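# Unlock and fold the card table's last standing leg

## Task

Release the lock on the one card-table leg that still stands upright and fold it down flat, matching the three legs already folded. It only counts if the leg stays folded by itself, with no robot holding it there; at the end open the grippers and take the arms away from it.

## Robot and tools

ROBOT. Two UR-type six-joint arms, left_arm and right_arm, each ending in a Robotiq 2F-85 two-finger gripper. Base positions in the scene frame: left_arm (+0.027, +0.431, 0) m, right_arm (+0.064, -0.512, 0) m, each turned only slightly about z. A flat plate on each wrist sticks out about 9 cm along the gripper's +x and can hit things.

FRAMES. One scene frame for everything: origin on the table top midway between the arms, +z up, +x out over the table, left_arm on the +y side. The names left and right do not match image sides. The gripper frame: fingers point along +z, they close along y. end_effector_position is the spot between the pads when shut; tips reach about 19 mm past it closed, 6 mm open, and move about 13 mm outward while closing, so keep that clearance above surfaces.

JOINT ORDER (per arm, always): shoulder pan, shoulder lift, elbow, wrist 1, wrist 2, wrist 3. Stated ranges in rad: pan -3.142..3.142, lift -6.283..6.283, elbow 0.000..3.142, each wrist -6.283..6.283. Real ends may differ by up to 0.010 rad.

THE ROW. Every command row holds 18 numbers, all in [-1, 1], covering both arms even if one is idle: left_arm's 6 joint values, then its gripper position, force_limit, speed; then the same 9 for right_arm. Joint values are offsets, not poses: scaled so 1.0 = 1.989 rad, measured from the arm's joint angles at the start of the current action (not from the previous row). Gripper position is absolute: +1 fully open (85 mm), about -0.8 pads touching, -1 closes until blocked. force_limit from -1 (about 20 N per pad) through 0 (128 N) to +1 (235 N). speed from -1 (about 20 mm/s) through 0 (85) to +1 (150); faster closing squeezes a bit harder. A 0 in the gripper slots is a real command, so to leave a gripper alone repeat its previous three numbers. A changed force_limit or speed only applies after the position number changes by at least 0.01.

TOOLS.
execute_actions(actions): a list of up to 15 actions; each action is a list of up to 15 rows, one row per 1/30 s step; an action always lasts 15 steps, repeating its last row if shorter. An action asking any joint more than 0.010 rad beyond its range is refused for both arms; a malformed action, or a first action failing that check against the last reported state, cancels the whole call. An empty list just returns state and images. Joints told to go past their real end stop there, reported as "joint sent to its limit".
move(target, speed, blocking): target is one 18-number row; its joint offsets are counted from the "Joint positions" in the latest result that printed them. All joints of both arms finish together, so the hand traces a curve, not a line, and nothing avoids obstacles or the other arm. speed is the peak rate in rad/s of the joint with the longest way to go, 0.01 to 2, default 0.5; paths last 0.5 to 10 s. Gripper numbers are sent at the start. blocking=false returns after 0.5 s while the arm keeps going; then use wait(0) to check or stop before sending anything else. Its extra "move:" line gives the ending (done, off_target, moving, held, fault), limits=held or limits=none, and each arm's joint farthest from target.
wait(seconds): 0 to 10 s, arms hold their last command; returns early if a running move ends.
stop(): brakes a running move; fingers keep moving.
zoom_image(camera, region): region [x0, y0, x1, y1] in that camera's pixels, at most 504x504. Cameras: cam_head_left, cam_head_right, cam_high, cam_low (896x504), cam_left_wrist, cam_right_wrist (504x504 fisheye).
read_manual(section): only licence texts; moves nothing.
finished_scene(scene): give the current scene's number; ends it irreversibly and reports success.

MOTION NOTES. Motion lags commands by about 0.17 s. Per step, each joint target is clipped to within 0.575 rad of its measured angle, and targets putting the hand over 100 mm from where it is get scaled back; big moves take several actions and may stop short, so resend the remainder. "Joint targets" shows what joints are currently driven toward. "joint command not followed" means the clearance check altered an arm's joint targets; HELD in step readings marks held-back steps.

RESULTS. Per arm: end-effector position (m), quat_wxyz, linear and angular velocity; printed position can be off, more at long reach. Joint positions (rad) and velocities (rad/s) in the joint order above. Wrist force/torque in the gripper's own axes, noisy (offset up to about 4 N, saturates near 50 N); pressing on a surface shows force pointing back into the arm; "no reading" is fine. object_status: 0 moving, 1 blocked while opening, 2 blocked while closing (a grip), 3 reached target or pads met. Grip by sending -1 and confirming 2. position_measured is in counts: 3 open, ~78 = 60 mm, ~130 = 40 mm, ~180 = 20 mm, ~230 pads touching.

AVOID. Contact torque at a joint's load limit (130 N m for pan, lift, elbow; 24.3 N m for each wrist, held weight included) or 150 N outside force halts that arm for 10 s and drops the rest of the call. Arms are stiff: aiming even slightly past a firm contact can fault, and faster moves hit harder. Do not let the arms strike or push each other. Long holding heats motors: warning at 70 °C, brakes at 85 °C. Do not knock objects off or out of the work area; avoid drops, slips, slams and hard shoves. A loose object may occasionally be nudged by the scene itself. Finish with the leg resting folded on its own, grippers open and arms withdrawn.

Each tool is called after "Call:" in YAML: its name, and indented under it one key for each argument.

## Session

Call:
execute_actions:
  actions: []

Scene clock: 0.00 s.
left_arm: end_effector_position=(+0.4756, +0.9739, +0.3700) position_measured=3 object_status=3 end_effector_quat_wxyz=(-0.424, +0.872, +0.242, +0.021) end_effector_velocity=(+0.000, -0.000, +0.001) end_effector_angular_velocity=(+0.001, -0.002, -0.000) | right_arm: end_effector_position=(+0.2332, -0.3481, +0.3027) position_measured=3 object_status=3 end_effector_quat_wxyz=(+0.753, -0.451, -0.478, -0.037) end_effector_velocity=(+0.000, -0.000, +0.000) end_effector_angular_velocity=(+0.001, +0.001, -0.000)
Joint names: [shoulder pan, shoulder lift, elbow, wrist 1, wrist 2, wrist 3]
Joint positions: left_arm=[ 0.258 -1.336  1.473 -1.899 -0.709  3.069] | right_arm=[-0.522 -1.527  2.129 -0.458 -1.233  0.659]
Joint velocities: left_arm=[-0.    -0.001 -0.001 -0.001  0.    -0.   ] | right_arm=[-0.     0.001  0.     0.001  0.    -0.   ]
Wrist force (N, on the end effector, along its own x y z axes, offset not removed): no reading
Wrist torque (N m, same axes, about the end effector's origin, offset not removed): no reading
Joint targets: left_arm=[0.258 -1.336 1.473 -1.899 -0.709 3.069] | right_arm=[-0.522 -1.527 2.129 -0.458 -1.233 0.659]
camera_calibration (this result's frames):
cam_left_wrist: T_world_to_cam=[[0.441973, -0.548456, -0.709828, 0.582779], [-0.803844, -0.593352, -0.042053, 1.00244], [-0.398114, 0.589178, -0.703118, 0.0256795], [0, 0, 0, 1]] pos_world=[0.558459, 0.8993, 0.473884]
cam_right_wrist: T_world_to_cam=[[0.471797, 0.603738, -0.642579, 0.296375], [-0.365776, -0.529099, -0.765678, 0.164584], [-0.802257, 0.596284, -0.0287948, 0.555478], [0, 0, 0, 1]] pos_world=[0.366007, -0.423074, 0.332458]

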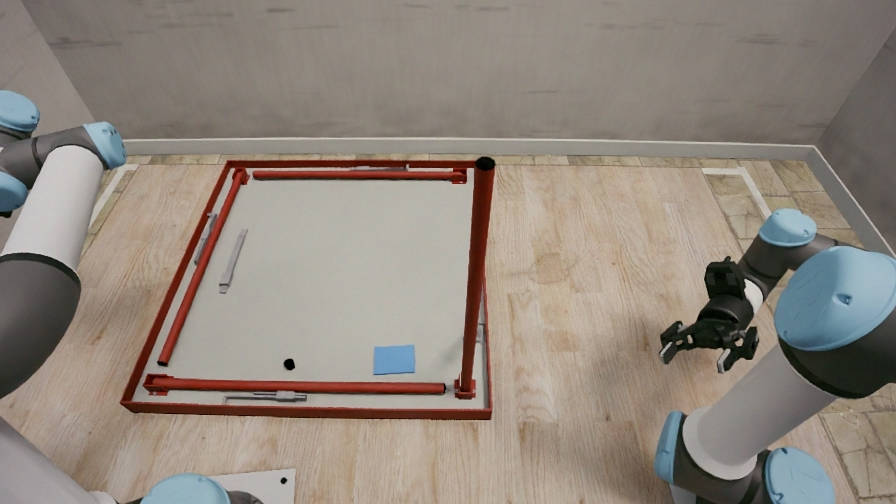

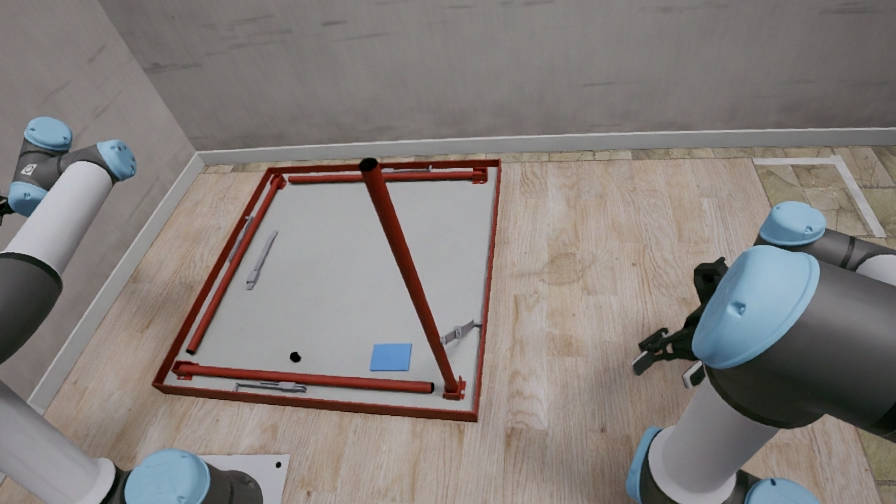

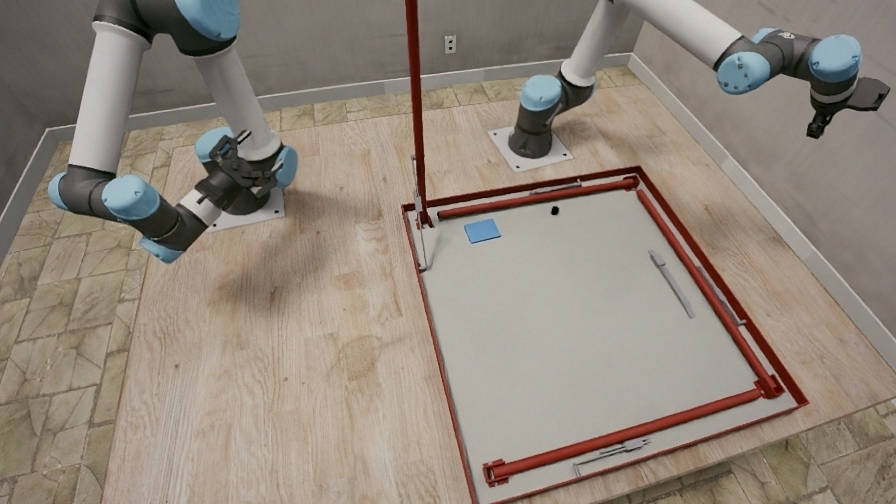

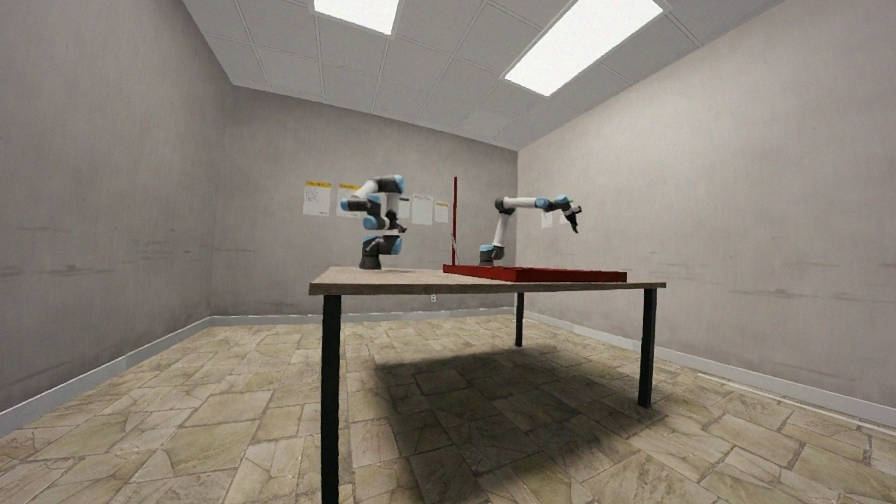

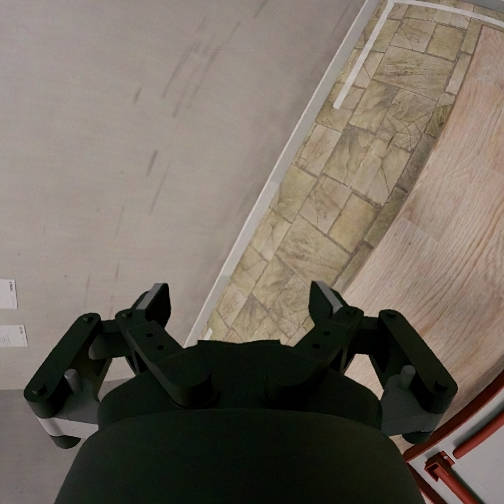

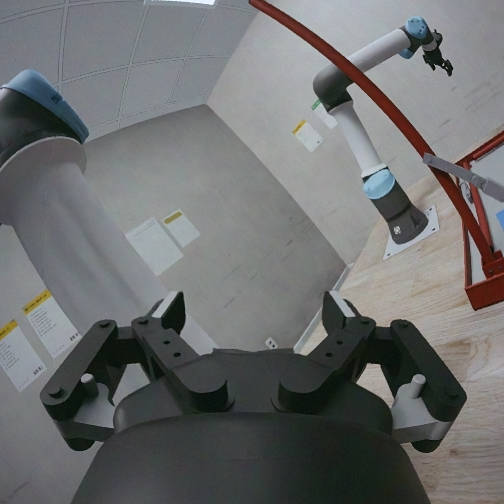

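Call:
move:
  target: [-0.4987,-0.3067,0.2293,0.0498,-0.1704,0.821,0.5,-0.7,0,0.212,0.069,0.101,-0.2423,0.599,-0.663,0.5,-0.6,0]
  speed: 1

Call:
move:
  target: [0,0,0,0,0,0,0.5,-0.7,0,0.1574,0.031,-0.0523,0.0211,0.1578,0,0.5,-0.6,0]
  speed: 0.3

Scene clock: 5.77 s.
left_arm: end_effector_position=(+0.4996, +0.4268, +0.3639) position_measured=66 object_status=3 end_effector_quat_wxyz=(+0.282, -0.476, +0.833, +0.012) end_effector_velocity=(+0.000, -0.000, +0.001) end_effector_angular_velocity=(+0.001, -0.001, -0.002) | right_arm: end_effector_position=(+0.3781, -0.1243, +0.1642) position_measured=66 object_status=3 end_effector_quat_wxyz=(-0.311, +0.312, +0.635, +0.635) end_effector_velocity=(-0.000, +0.000, +0.000) end_effector_angular_velocity=(-0.000, -0.001, -0.000)
Joint names: [shoulder pan, shoulder lift, elbow, wrist 1, wrist 2, wrist 3]
Joint positions: left_arm=[-0.733 -1.945  1.929 -1.8   -1.047  4.702] | right_arm=[-0.101 -1.39   2.33  -0.939 -0.042 -0.659]
Joint velocities: left_arm=[-0.001 -0.    -0.001  0.     0.001  0.001] | right_arm=[ 0.    -0.001  0.001 -0.     0.    -0.001]
Wrist force (N, on the end effector, along its own x y z axes, offset not removed): left_arm=[0.9 2.3 -2.4] | right_arm=[1.2 0.1 0.8]
Wrist torque (N m, same axes, about the end effector's origin, offset not removed): left_arm=[0.51 -0.13 0.07] | right_arm=[0.02 -0.18 0.03]
Joint targets: left_arm=[-0.733 -1.945 1.929 -1.800 -1.047 4.702] | right_arm=[-0.101 -1.390 2.330 -0.939 -0.042 -0.659]
move: done; limits=none; left_arm: farthest joint: the shoulder lift, 0.001 radians from its target (0.610 radians at the start); right_arm: farthest joint: the shoulder pan, 0.000 radians from its target (0.422 radians at the start)
camera_calibration (this result's frames):
cam_left_wrist: T_world_to_cam=[[-0.811844, 0.54141, -0.218596, 0.250282], [0.253216, 0.663825, 0.703717, -0.639219], [0.526109, 0.515957, -0.676016, -0.0870699], [0, 0, 0, 1]] pos_world=[0.410858, 0.333749, 0.445679]
cam_right_wrist: T_world_to_cam=[[0.791998, 0.0197004, 0.610206, -0.395516], [0.597248, -0.232302, -0.767679, -0.0969496], [0.126628, 0.972444, -0.195748, 0.257248], [0, 0, 0, 1]] pos_world=[0.338576, -0.264889, 0.217276]

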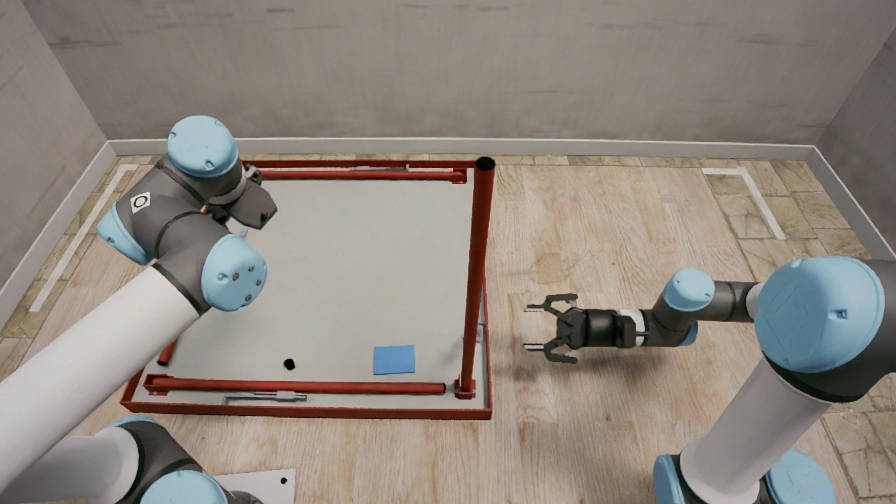

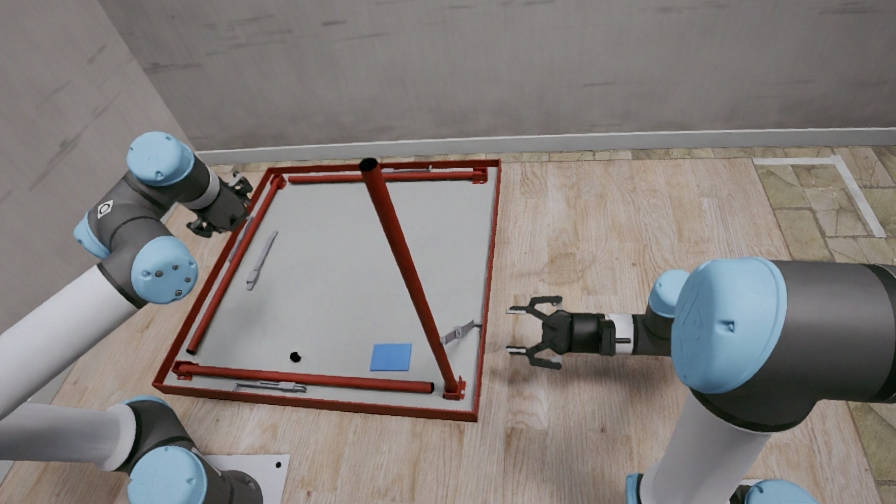

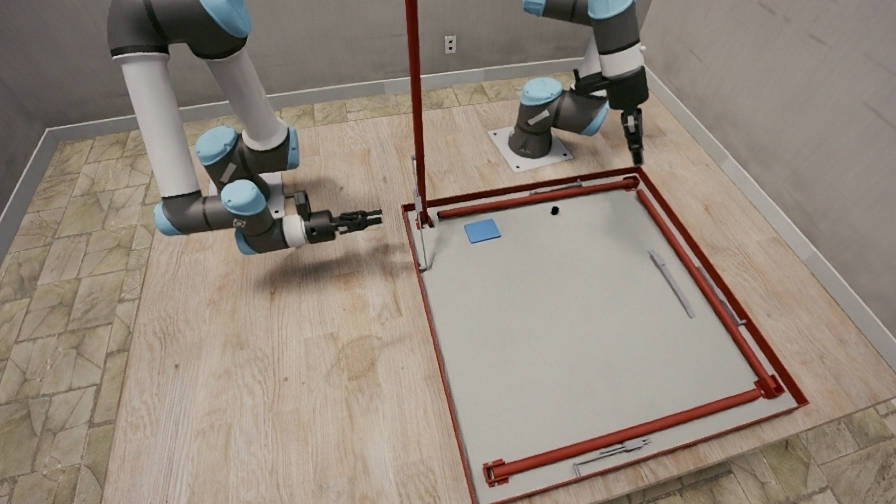

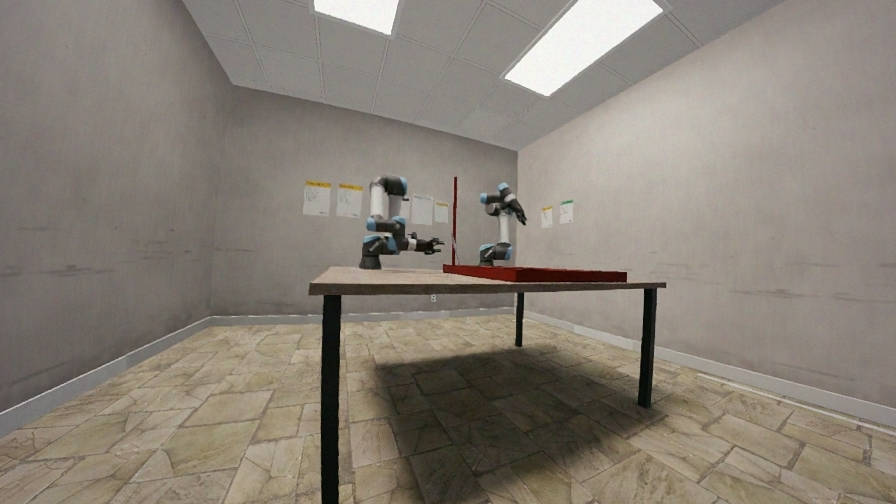

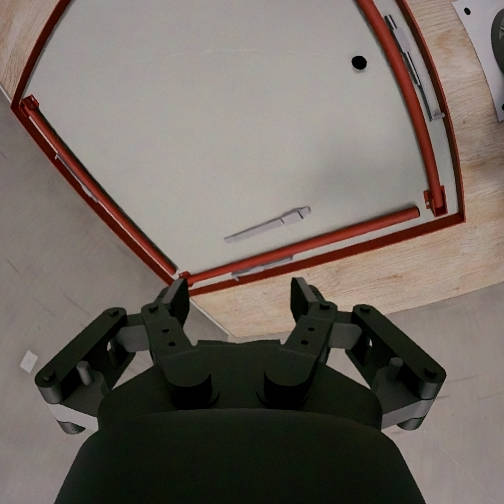

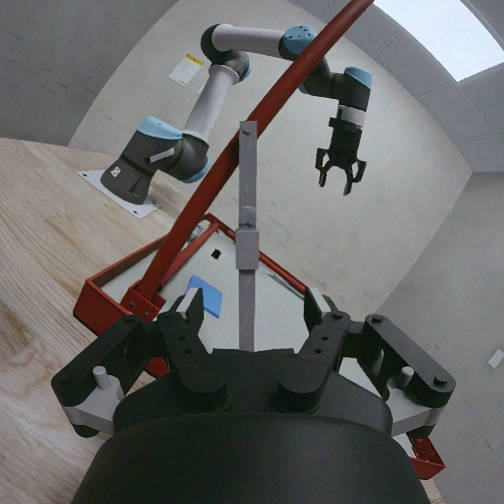

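Scene clock: 7.33 s.
left_arm: end_effector_position=(+0.4996, +0.4268, +0.3639) position_measured=66 object_status=3 end_effector_quat_wxyz=(+0.282, -0.476, +0.833, +0.012) end_effector_velocity=(-0.000, -0.000, -0.001) end_effector_angular_velocity=(-0.001, +0.002, -0.000) | right_arm: end_effector_position=(+0.3637, -0.0234, +0.1688) position_measured=66 object_status=3 end_effector_quat_wxyz=(-0.310, +0.312, +0.635, +0.635) end_effector_velocity=(-0.001, +0.000, -0.000) end_effector_angular_velocity=(-0.000, +0.001, +0.001)
Joint names: [shoulder pan, shoulder lift, elbow, wrist 1, wrist 2, wrist 3]
Joint positions: left_arm=[-0.733 -1.945  1.929 -1.8   -1.047  4.702] | right_arm=[ 0.212 -1.329  2.226 -0.897  0.272 -0.659]
Joint velocities: left_arm=[ 0.     0.     0.001 -0.    -0.002 -0.   ] | right_arm=[ 0.001 -0.     0.001  0.     0.001 -0.   ]
Wrist force (N, on the end effector, along its own x y z axes, offset not removed): left_arm=[-2.1 2.1 -1.0] | right_arm=[-2.2 0.7 2.5]
Wrist torque (N m, same axes, about the end effector's origin, offset not removed): left_arm=[0.46 0.29 -0.03] | right_arm=[-0.04 0.31 -0.01]
Joint targets: left_arm=[-0.733 -1.945 1.929 -1.800 -1.047 4.702] | right_arm=[0.212 -1.329 2.226 -0.897 0.272 -0.659]
move: done; limits=none; left_arm: farthest joint: the shoulder pan, 0.000 radians from its target (0.000 radians at the start); right_arm: farthest joint: the shoulder pan, 0.000 radians from its target (0.313 radians at the start)
camera_calibration (this result's frames):
cam_left_wrist: T_world_to_cam=[[-0.811811, 0.541468, -0.218577, 0.250234], [0.253274, 0.6638, 0.70372, -0.639226], [0.526133, 0.515927, -0.67602, -0.0870594], [0, 0, 0, 1]] pos_world=[0.410847, 0.333741, 0.445678]
cam_right_wrist: T_world_to_cam=[[0.791772, 0.0190385, 0.61052, -0.388885], [0.597362, -0.232769, -0.767448, -0.0614622], [0.127499, 0.972346, -0.195673, 0.161482], [0, 0, 0, 1]] pos_world=[0.324034, -0.163919, 0.221851]

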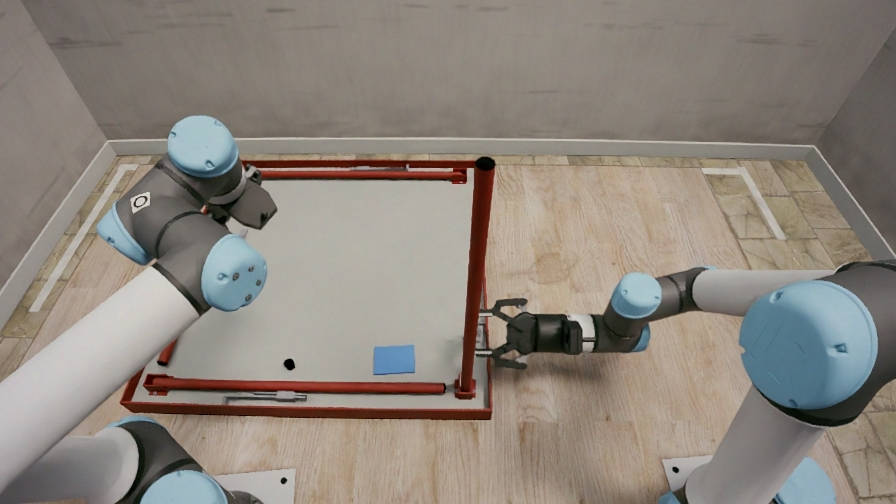

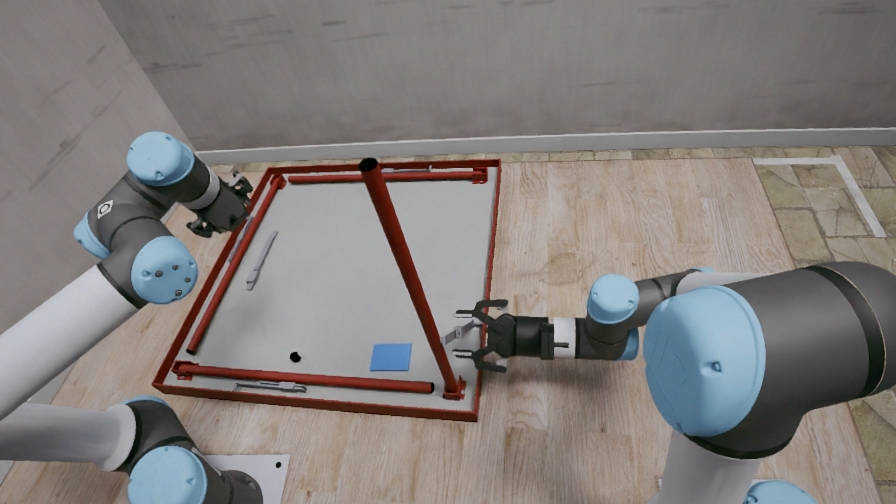

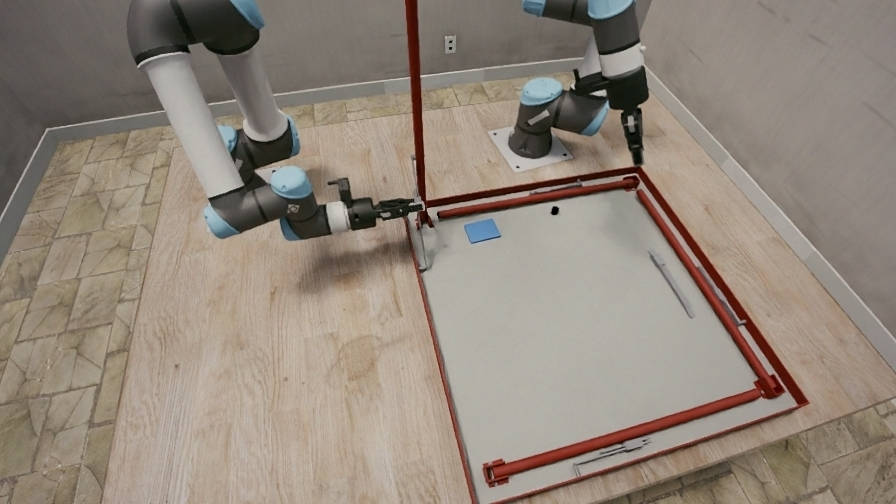

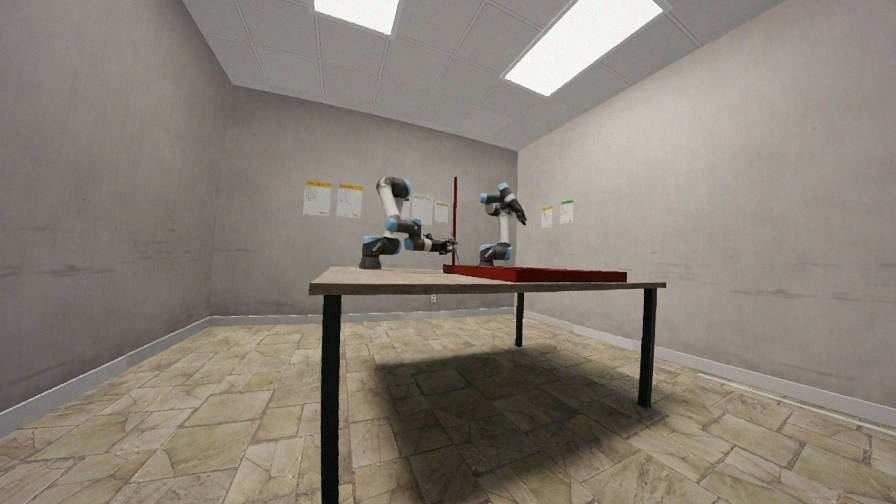

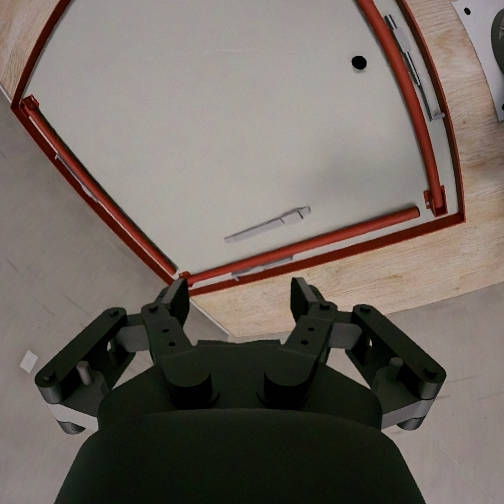

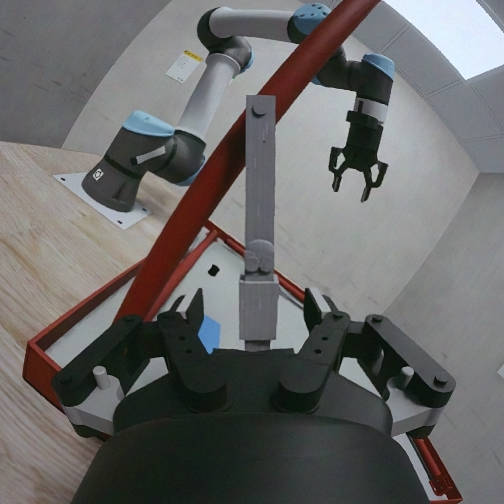

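Shift 2 mm, grip, slide 32 mm, test.

Call:
move:
  target: [0,0,0,0,0,0,0.5,-0.7,0,-0.0006,0,-0.0026,0.0026,-0.0006,0,-1,-0.6,-0.5]

Call:
move:
  target: [0,0,0,0,0,0,0.5,-0.7,0,-0.007,0.0445,-0.0135,-0.031,-0.007,0,-1,-0.6,-0.5]
  speed: 0.06

Call:
move:
  target: [0,0,0,0,0,0,0.5,-0.7,0,-0.002,0,-0.008,0.008,-0.002,0.025,-1,-0.6,-0.5]
  speed: 0.06

Scene clock: 11.80 s.
left_arm: end_effector_position=(+0.4996, +0.4268, +0.3639) position_measured=66 object_status=3 end_effector_quat_wxyz=(+0.282, -0.476, +0.833, +0.012) end_effector_velocity=(-0.000, -0.000, +0.001) end_effector_angular_velocity=(-0.002, -0.001, -0.000) | right_arm: end_effector_position=(+0.3656, -0.0233, +0.1701) position_measured=178 object_status=2 end_effector_quat_wxyz=(-0.310, +0.312, +0.635, +0.635) end_effector_velocity=(-0.000, +0.000, +0.000) end_effector_angular_velocity=(-0.000, +0.000, +0.000)
Joint names: [shoulder pan, shoulder lift, elbow, wrist 1, wrist 2, wrist 3]
Joint positions: left_arm=[-0.733 -1.945  1.929 -1.8   -1.047  4.702] | right_arm=[ 0.211 -1.329  2.221 -0.892  0.271 -0.659]
Joint velocities: left_arm=[-0.    -0.    -0.002  0.    -0.001  0.   ] | right_arm=[ 0.001 -0.    -0.     0.001  0.001 -0.   ]
Wrist force (N, on the end effector, along its own x y z axes, offset not removed): left_arm=[-0.3 1.2 -1.5] | right_arm=[1.3 14.0 -3.9]
Wrist torque (N m, same axes, about the end effector's origin, offset not removed): left_arm=[0.44 0.01 -0.11] | right_arm=[0.07 -0.22 0.54]
Joint targets: left_arm=[-0.733 -1.945 1.929 -1.800 -1.047 4.702] | right_arm=[0.211 -1.329 2.221 -0.892 0.271 -0.659]
move: done; limits=none; left_arm: farthest joint: the shoulder pan, 0.000 radians from its target (0.000 radians at the start); right_arm: farthest joint: the shoulder pan, 0.000 radians from its target (0.001 radians at the start)
camera_calibration (this result's frames):
cam_left_wrist: T_world_to_cam=[[-0.811845, 0.54141, -0.218593, 0.25028], [0.253223, 0.663829, 0.703711, -0.639219], [0.526105, 0.515951, -0.676024, -0.0870619], [0, 0, 0, 1]] pos_world=[0.410857, 0.333748, 0.445679]
cam_right_wrist: T_world_to_cam=[[0.791732, 0.0189333, 0.610574, -0.391167], [0.597388, -0.232817, -0.767414, -0.0616011], [0.127623, 0.972336, -0.19564, 0.161404], [0, 0, 0, 1]] pos_world=[0.325901, -0.163875, 0.22314]

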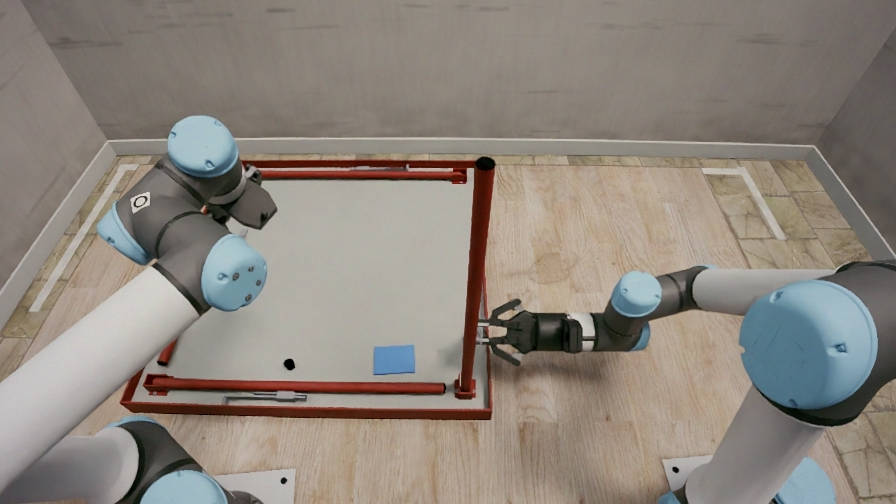

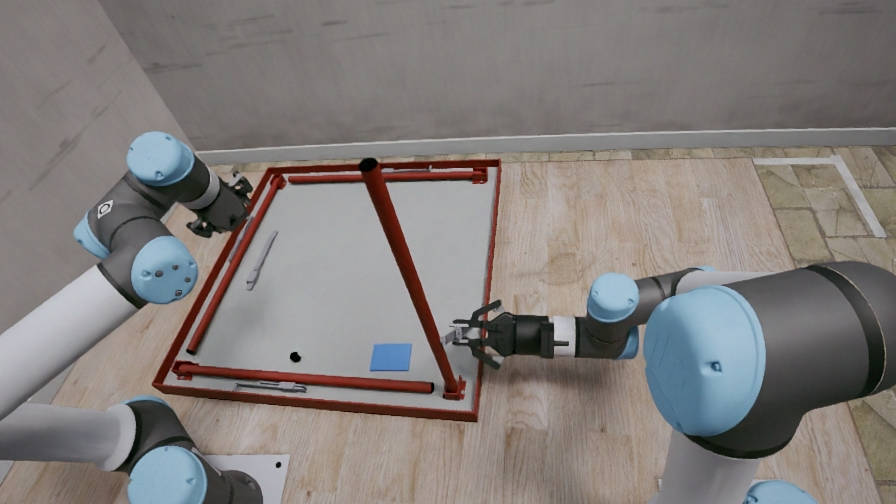

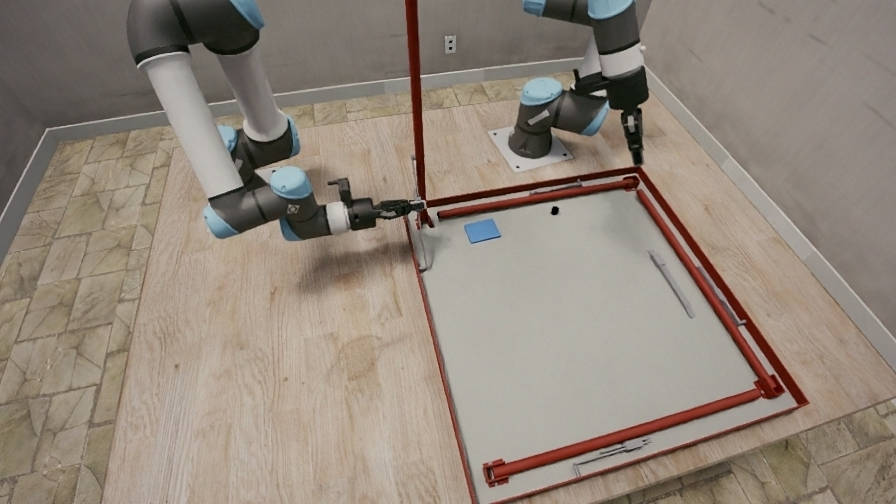

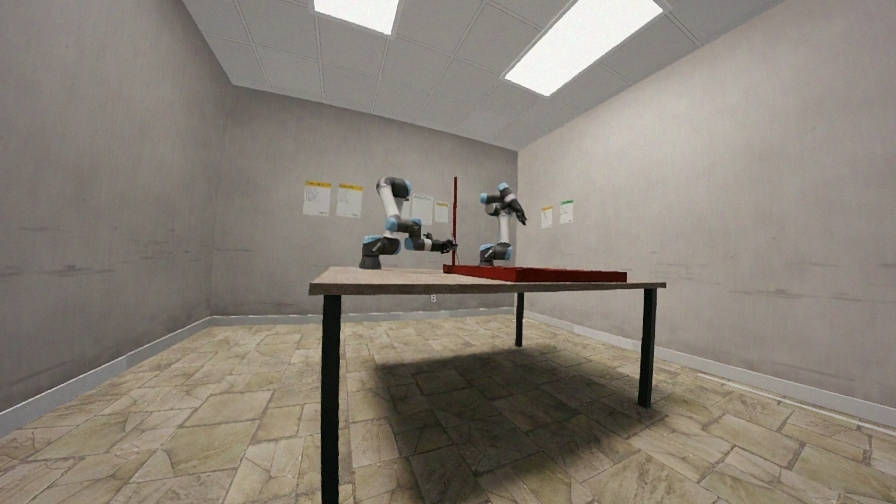

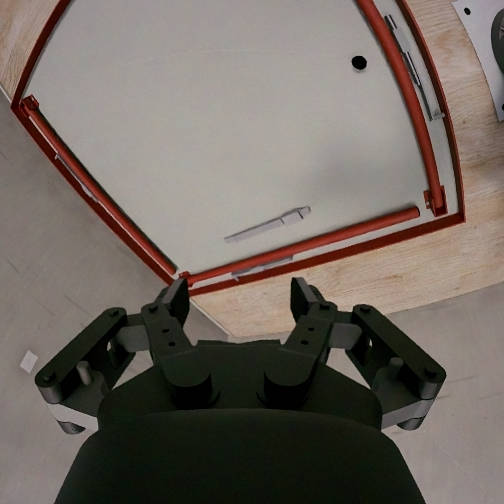

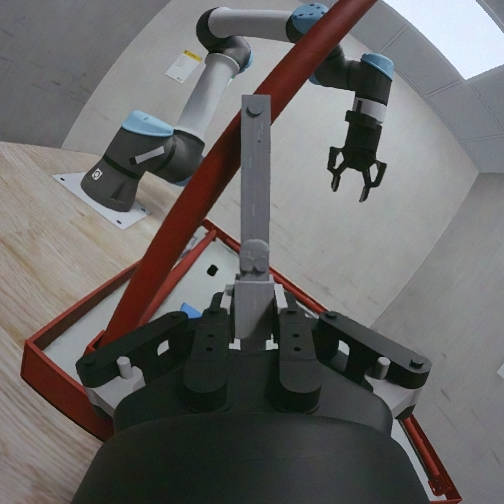

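Scene clock: 13.63 s.
left_arm: end_effector_position=(+0.4996, +0.4268, +0.3639) position_measured=66 object_status=3 end_effector_quat_wxyz=(+0.282, -0.476, +0.833, +0.012) end_effector_velocity=(+0.000, -0.000, -0.000) end_effector_angular_velocity=(-0.000, +0.000, -0.000) | right_arm: end_effector_position=(+0.3849, -0.0233, +0.1450) position_measured=178 object_status=2 end_effector_quat_wxyz=(-0.310, +0.312, +0.635, +0.635) end_effector_velocity=(+0.001, +0.000, -0.000) end_effector_angular_velocity=(+0.000, -0.001, -0.000)
Joint names: [shoulder pan, shoulder lift, elbow, wrist 1, wrist 2, wrist 3]
Joint positions: left_arm=[-0.733 -1.945  1.929 -1.8   -1.047  4.702] | right_arm=[ 0.197 -1.24   2.194 -0.954  0.257 -0.659]
Joint velocities: left_arm=[ 0.     0.001 -0.001  0.    -0.     0.   ] | right_arm=[-0.     0.001 -0.001 -0.001 -0.    -0.   ]
Wrist force (N, on the end effector, along its own x y z axes, offset not removed): left_arm=[-1.6 0.6 -0.4] | right_arm=[0.6 5.3 -5.5]
Wrist torque (N m, same axes, about the end effector's origin, offset not removed): left_arm=[0.21 0.23 0.03] | right_arm=[0.18 0.05 0.41]
Joint targets: left_arm=[-0.733 -1.945 1.929 -1.800 -1.047 4.702] | right_arm=[0.197 -1.240 2.194 -0.954 0.257 -0.659]
move: done; limits=none; left_arm: farthest joint: the shoulder pan, 0.000 radians from its target (0.000 radians at the start); right_arm: farthest joint: the shoulder pan, 0.000 radians from its target (0.014 radians at the start)
camera_calibration (this result's frames):
cam_left_wrist: T_world_to_cam=[[-0.811845, 0.54141, -0.218593, 0.25028], [0.253223, 0.663829, 0.703711, -0.639219], [0.526105, 0.515951, -0.676024, -0.087062], [0, 0, 0, 1]] pos_world=[0.410857, 0.333748, 0.445679]
cam_right_wrist: T_world_to_cam=[[0.791704, 0.0189011, 0.610612, -0.39107], [0.597416, -0.232831, -0.767387, -0.0924571], [0.127665, 0.972334, -0.195625, 0.153983], [0, 0, 0, 1]] pos_world=[0.345189, -0.163858, 0.197965]

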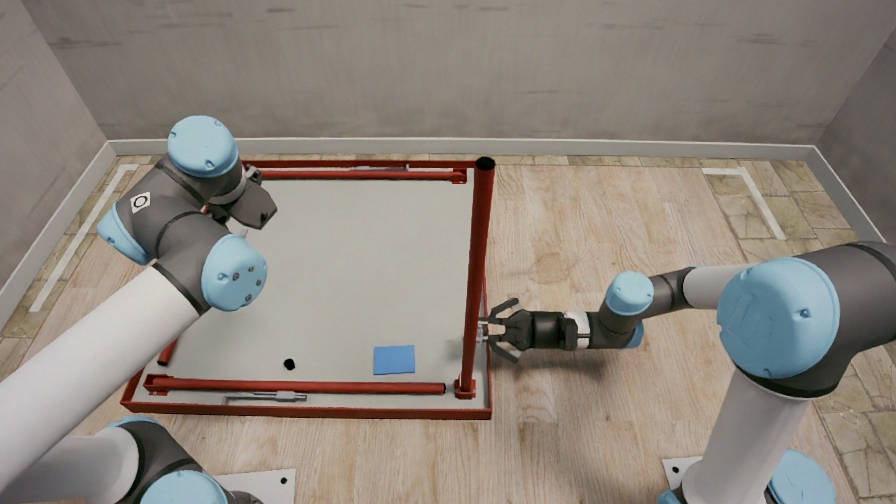

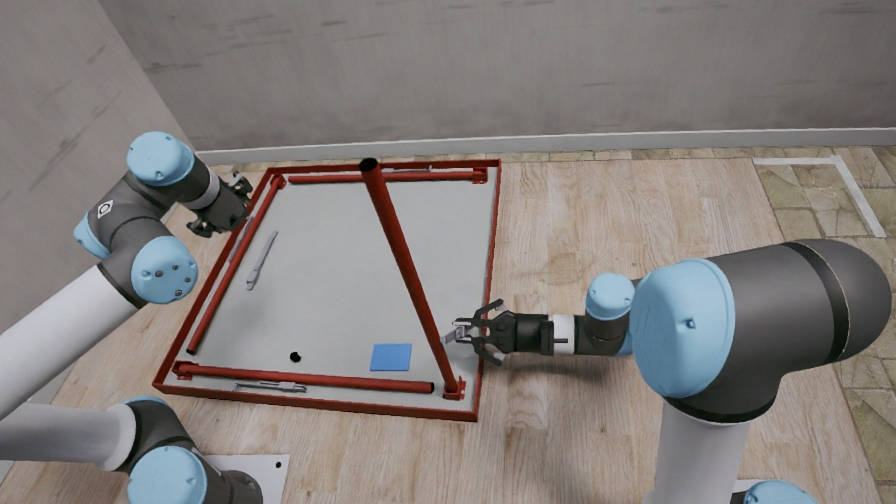

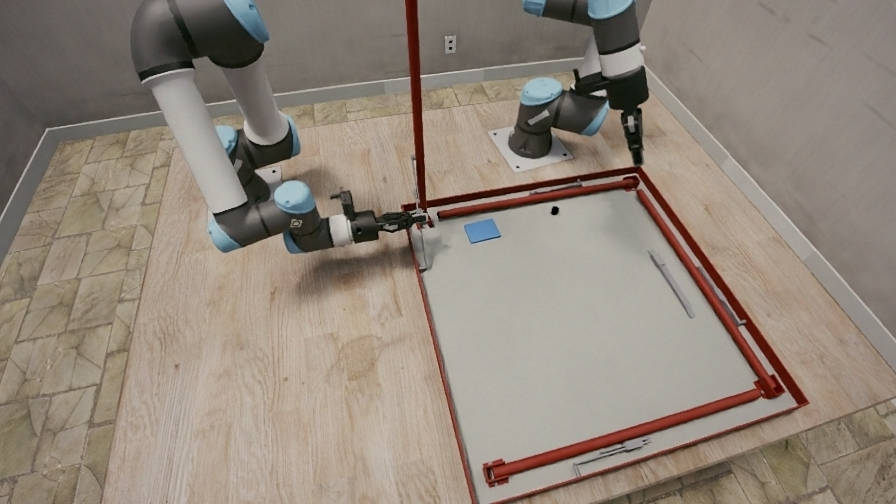

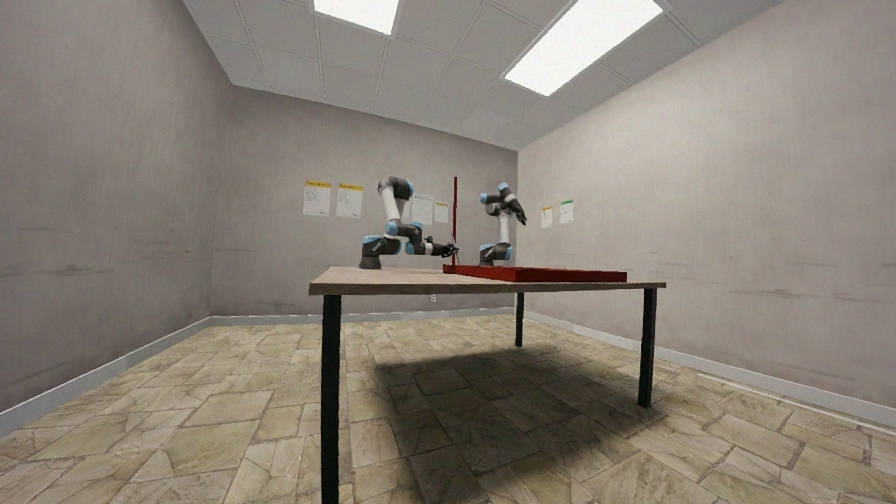

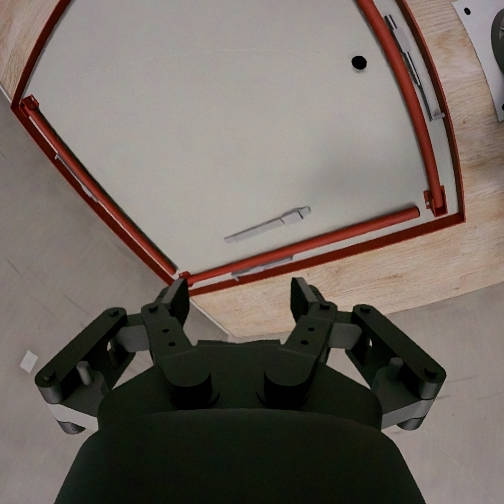

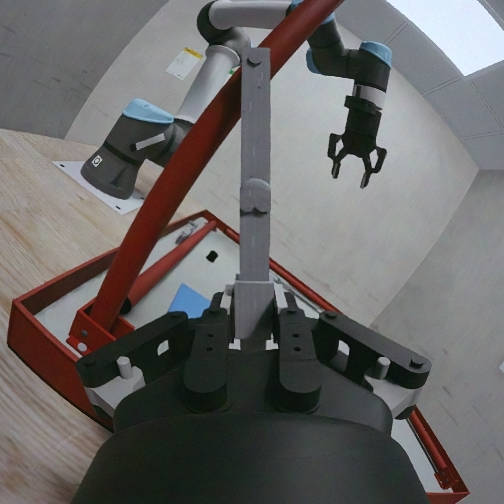

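Scene clock: 14.83 s.
left_arm: end_effector_position=(+0.4996, +0.4268, +0.3639) position_measured=66 object_status=3 end_effector_quat_wxyz=(+0.282, -0.476, +0.833, +0.012) end_effector_velocity=(-0.000, +0.000, -0.000) end_effector_angular_velocity=(+0.001, -0.000, +0.000) | right_arm: end_effector_position=(+0.3907, -0.0233, +0.1486) position_measured=178 object_status=2 end_effector_quat_wxyz=(-0.326, +0.328, +0.627, +0.628) end_effector_velocity=(+0.000, -0.000, +0.001) end_effector_angular_velocity=(+0.000, -0.000, -0.000)
Joint names: [shoulder pan, shoulder lift, elbow, wrist 1, wrist 2, wrist 3]
Joint positions: left_arm=[-0.733 -1.945  1.929 -1.8   -1.047  4.702] | right_arm=[ 0.193 -1.24   2.178 -0.938  0.253 -0.61 ]
Joint velocities: left_arm=[-0.    -0.     0.001  0.     0.001  0.   ] | right_arm=[-0.001 -0.002 -0.     0.001 -0.     0.001]
Wrist force (N, on the end effector, along its own x y z axes, offset not removed): left_arm=[0.2 -0.2 -1.3] | right_arm=[1.2 -4.8 -3.5]
Wrist torque (N m, same axes, about the end effector's origin, offset not removed): left_arm=[0.08 0.00 0.03] | right_arm=[-0.10 -0.04 0.49]
Joint targets: left_arm=[-0.733 -1.945 1.929 -1.800 -1.047 4.702] | right_arm=[0.193 -1.240 2.178 -0.938 0.253 -0.610]
move: done; limits=none; left_arm: farthest joint: the shoulder pan, 0.000 radians from its target (0.000 radians at the start); right_arm: farthest joint: the shoulder pan, 0.000 radians from its target (0.004 radians at the start)
camera_calibration (this result's frames):
cam_left_wrist: T_world_to_cam=[[-0.811845, 0.54141, -0.218593, 0.25028], [0.253223, 0.663829, 0.703711, -0.639219], [0.526105, 0.515951, -0.676024, -0.0870618], [0, 0, 0, 1]] pos_world=[0.410857, 0.333748, 0.445679]
cam_right_wrist: T_world_to_cam=[[0.821045, 0.0188323, 0.570553, -0.403359], [0.558579, -0.232727, -0.796133, -0.0736779], [0.11779, 0.97236, -0.201599, 0.158722], [0, 0, 0, 1]] pos_world=[0.353635, -0.163886, 0.203478]

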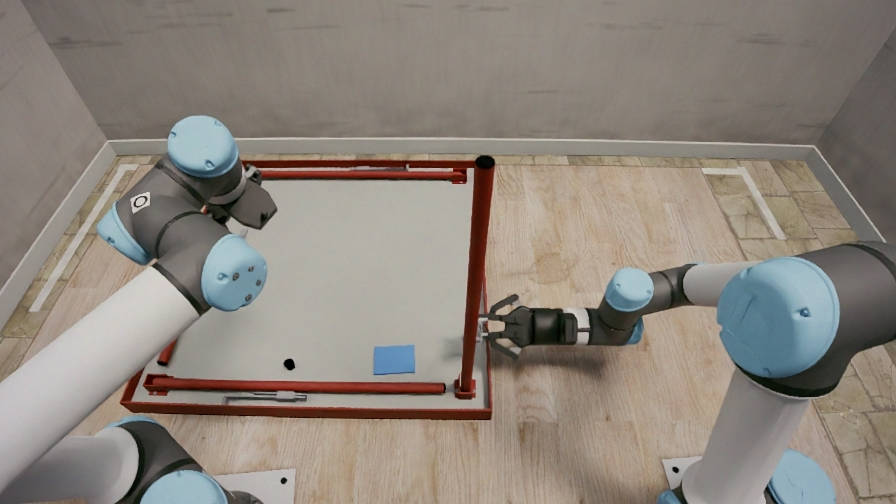

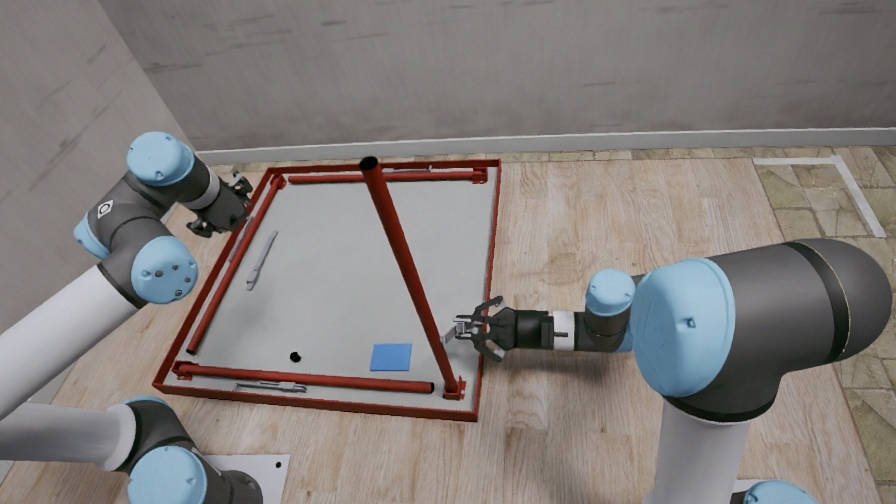

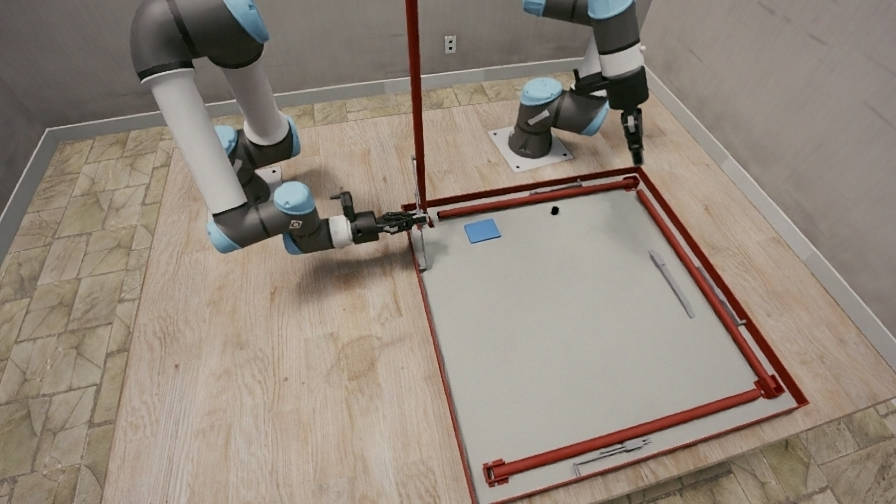

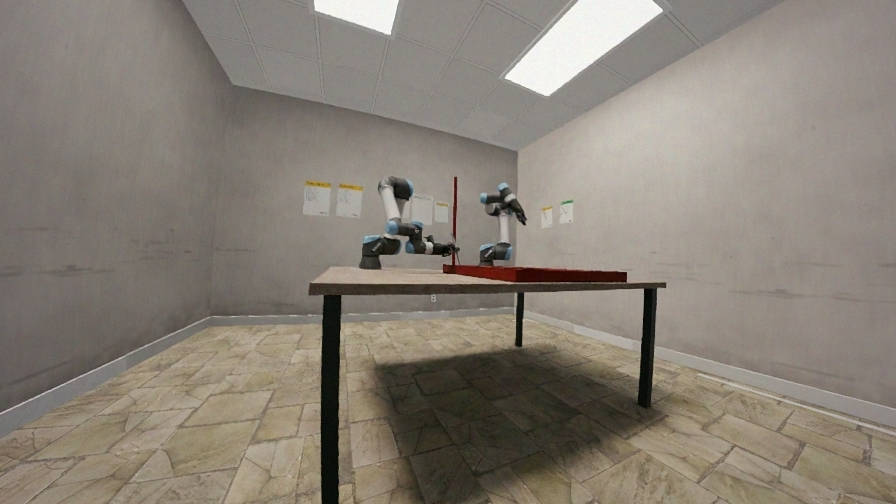

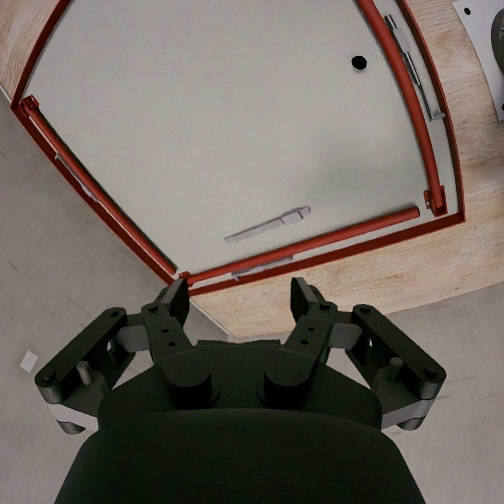

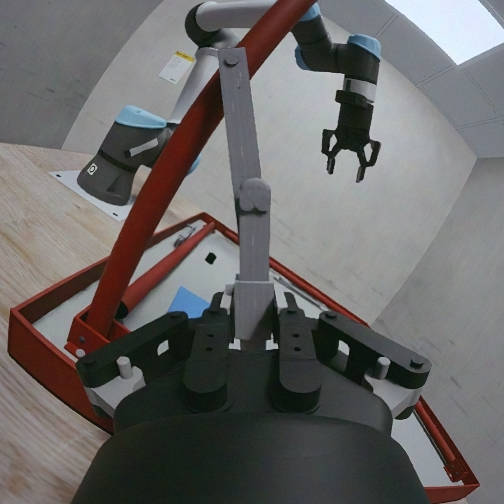

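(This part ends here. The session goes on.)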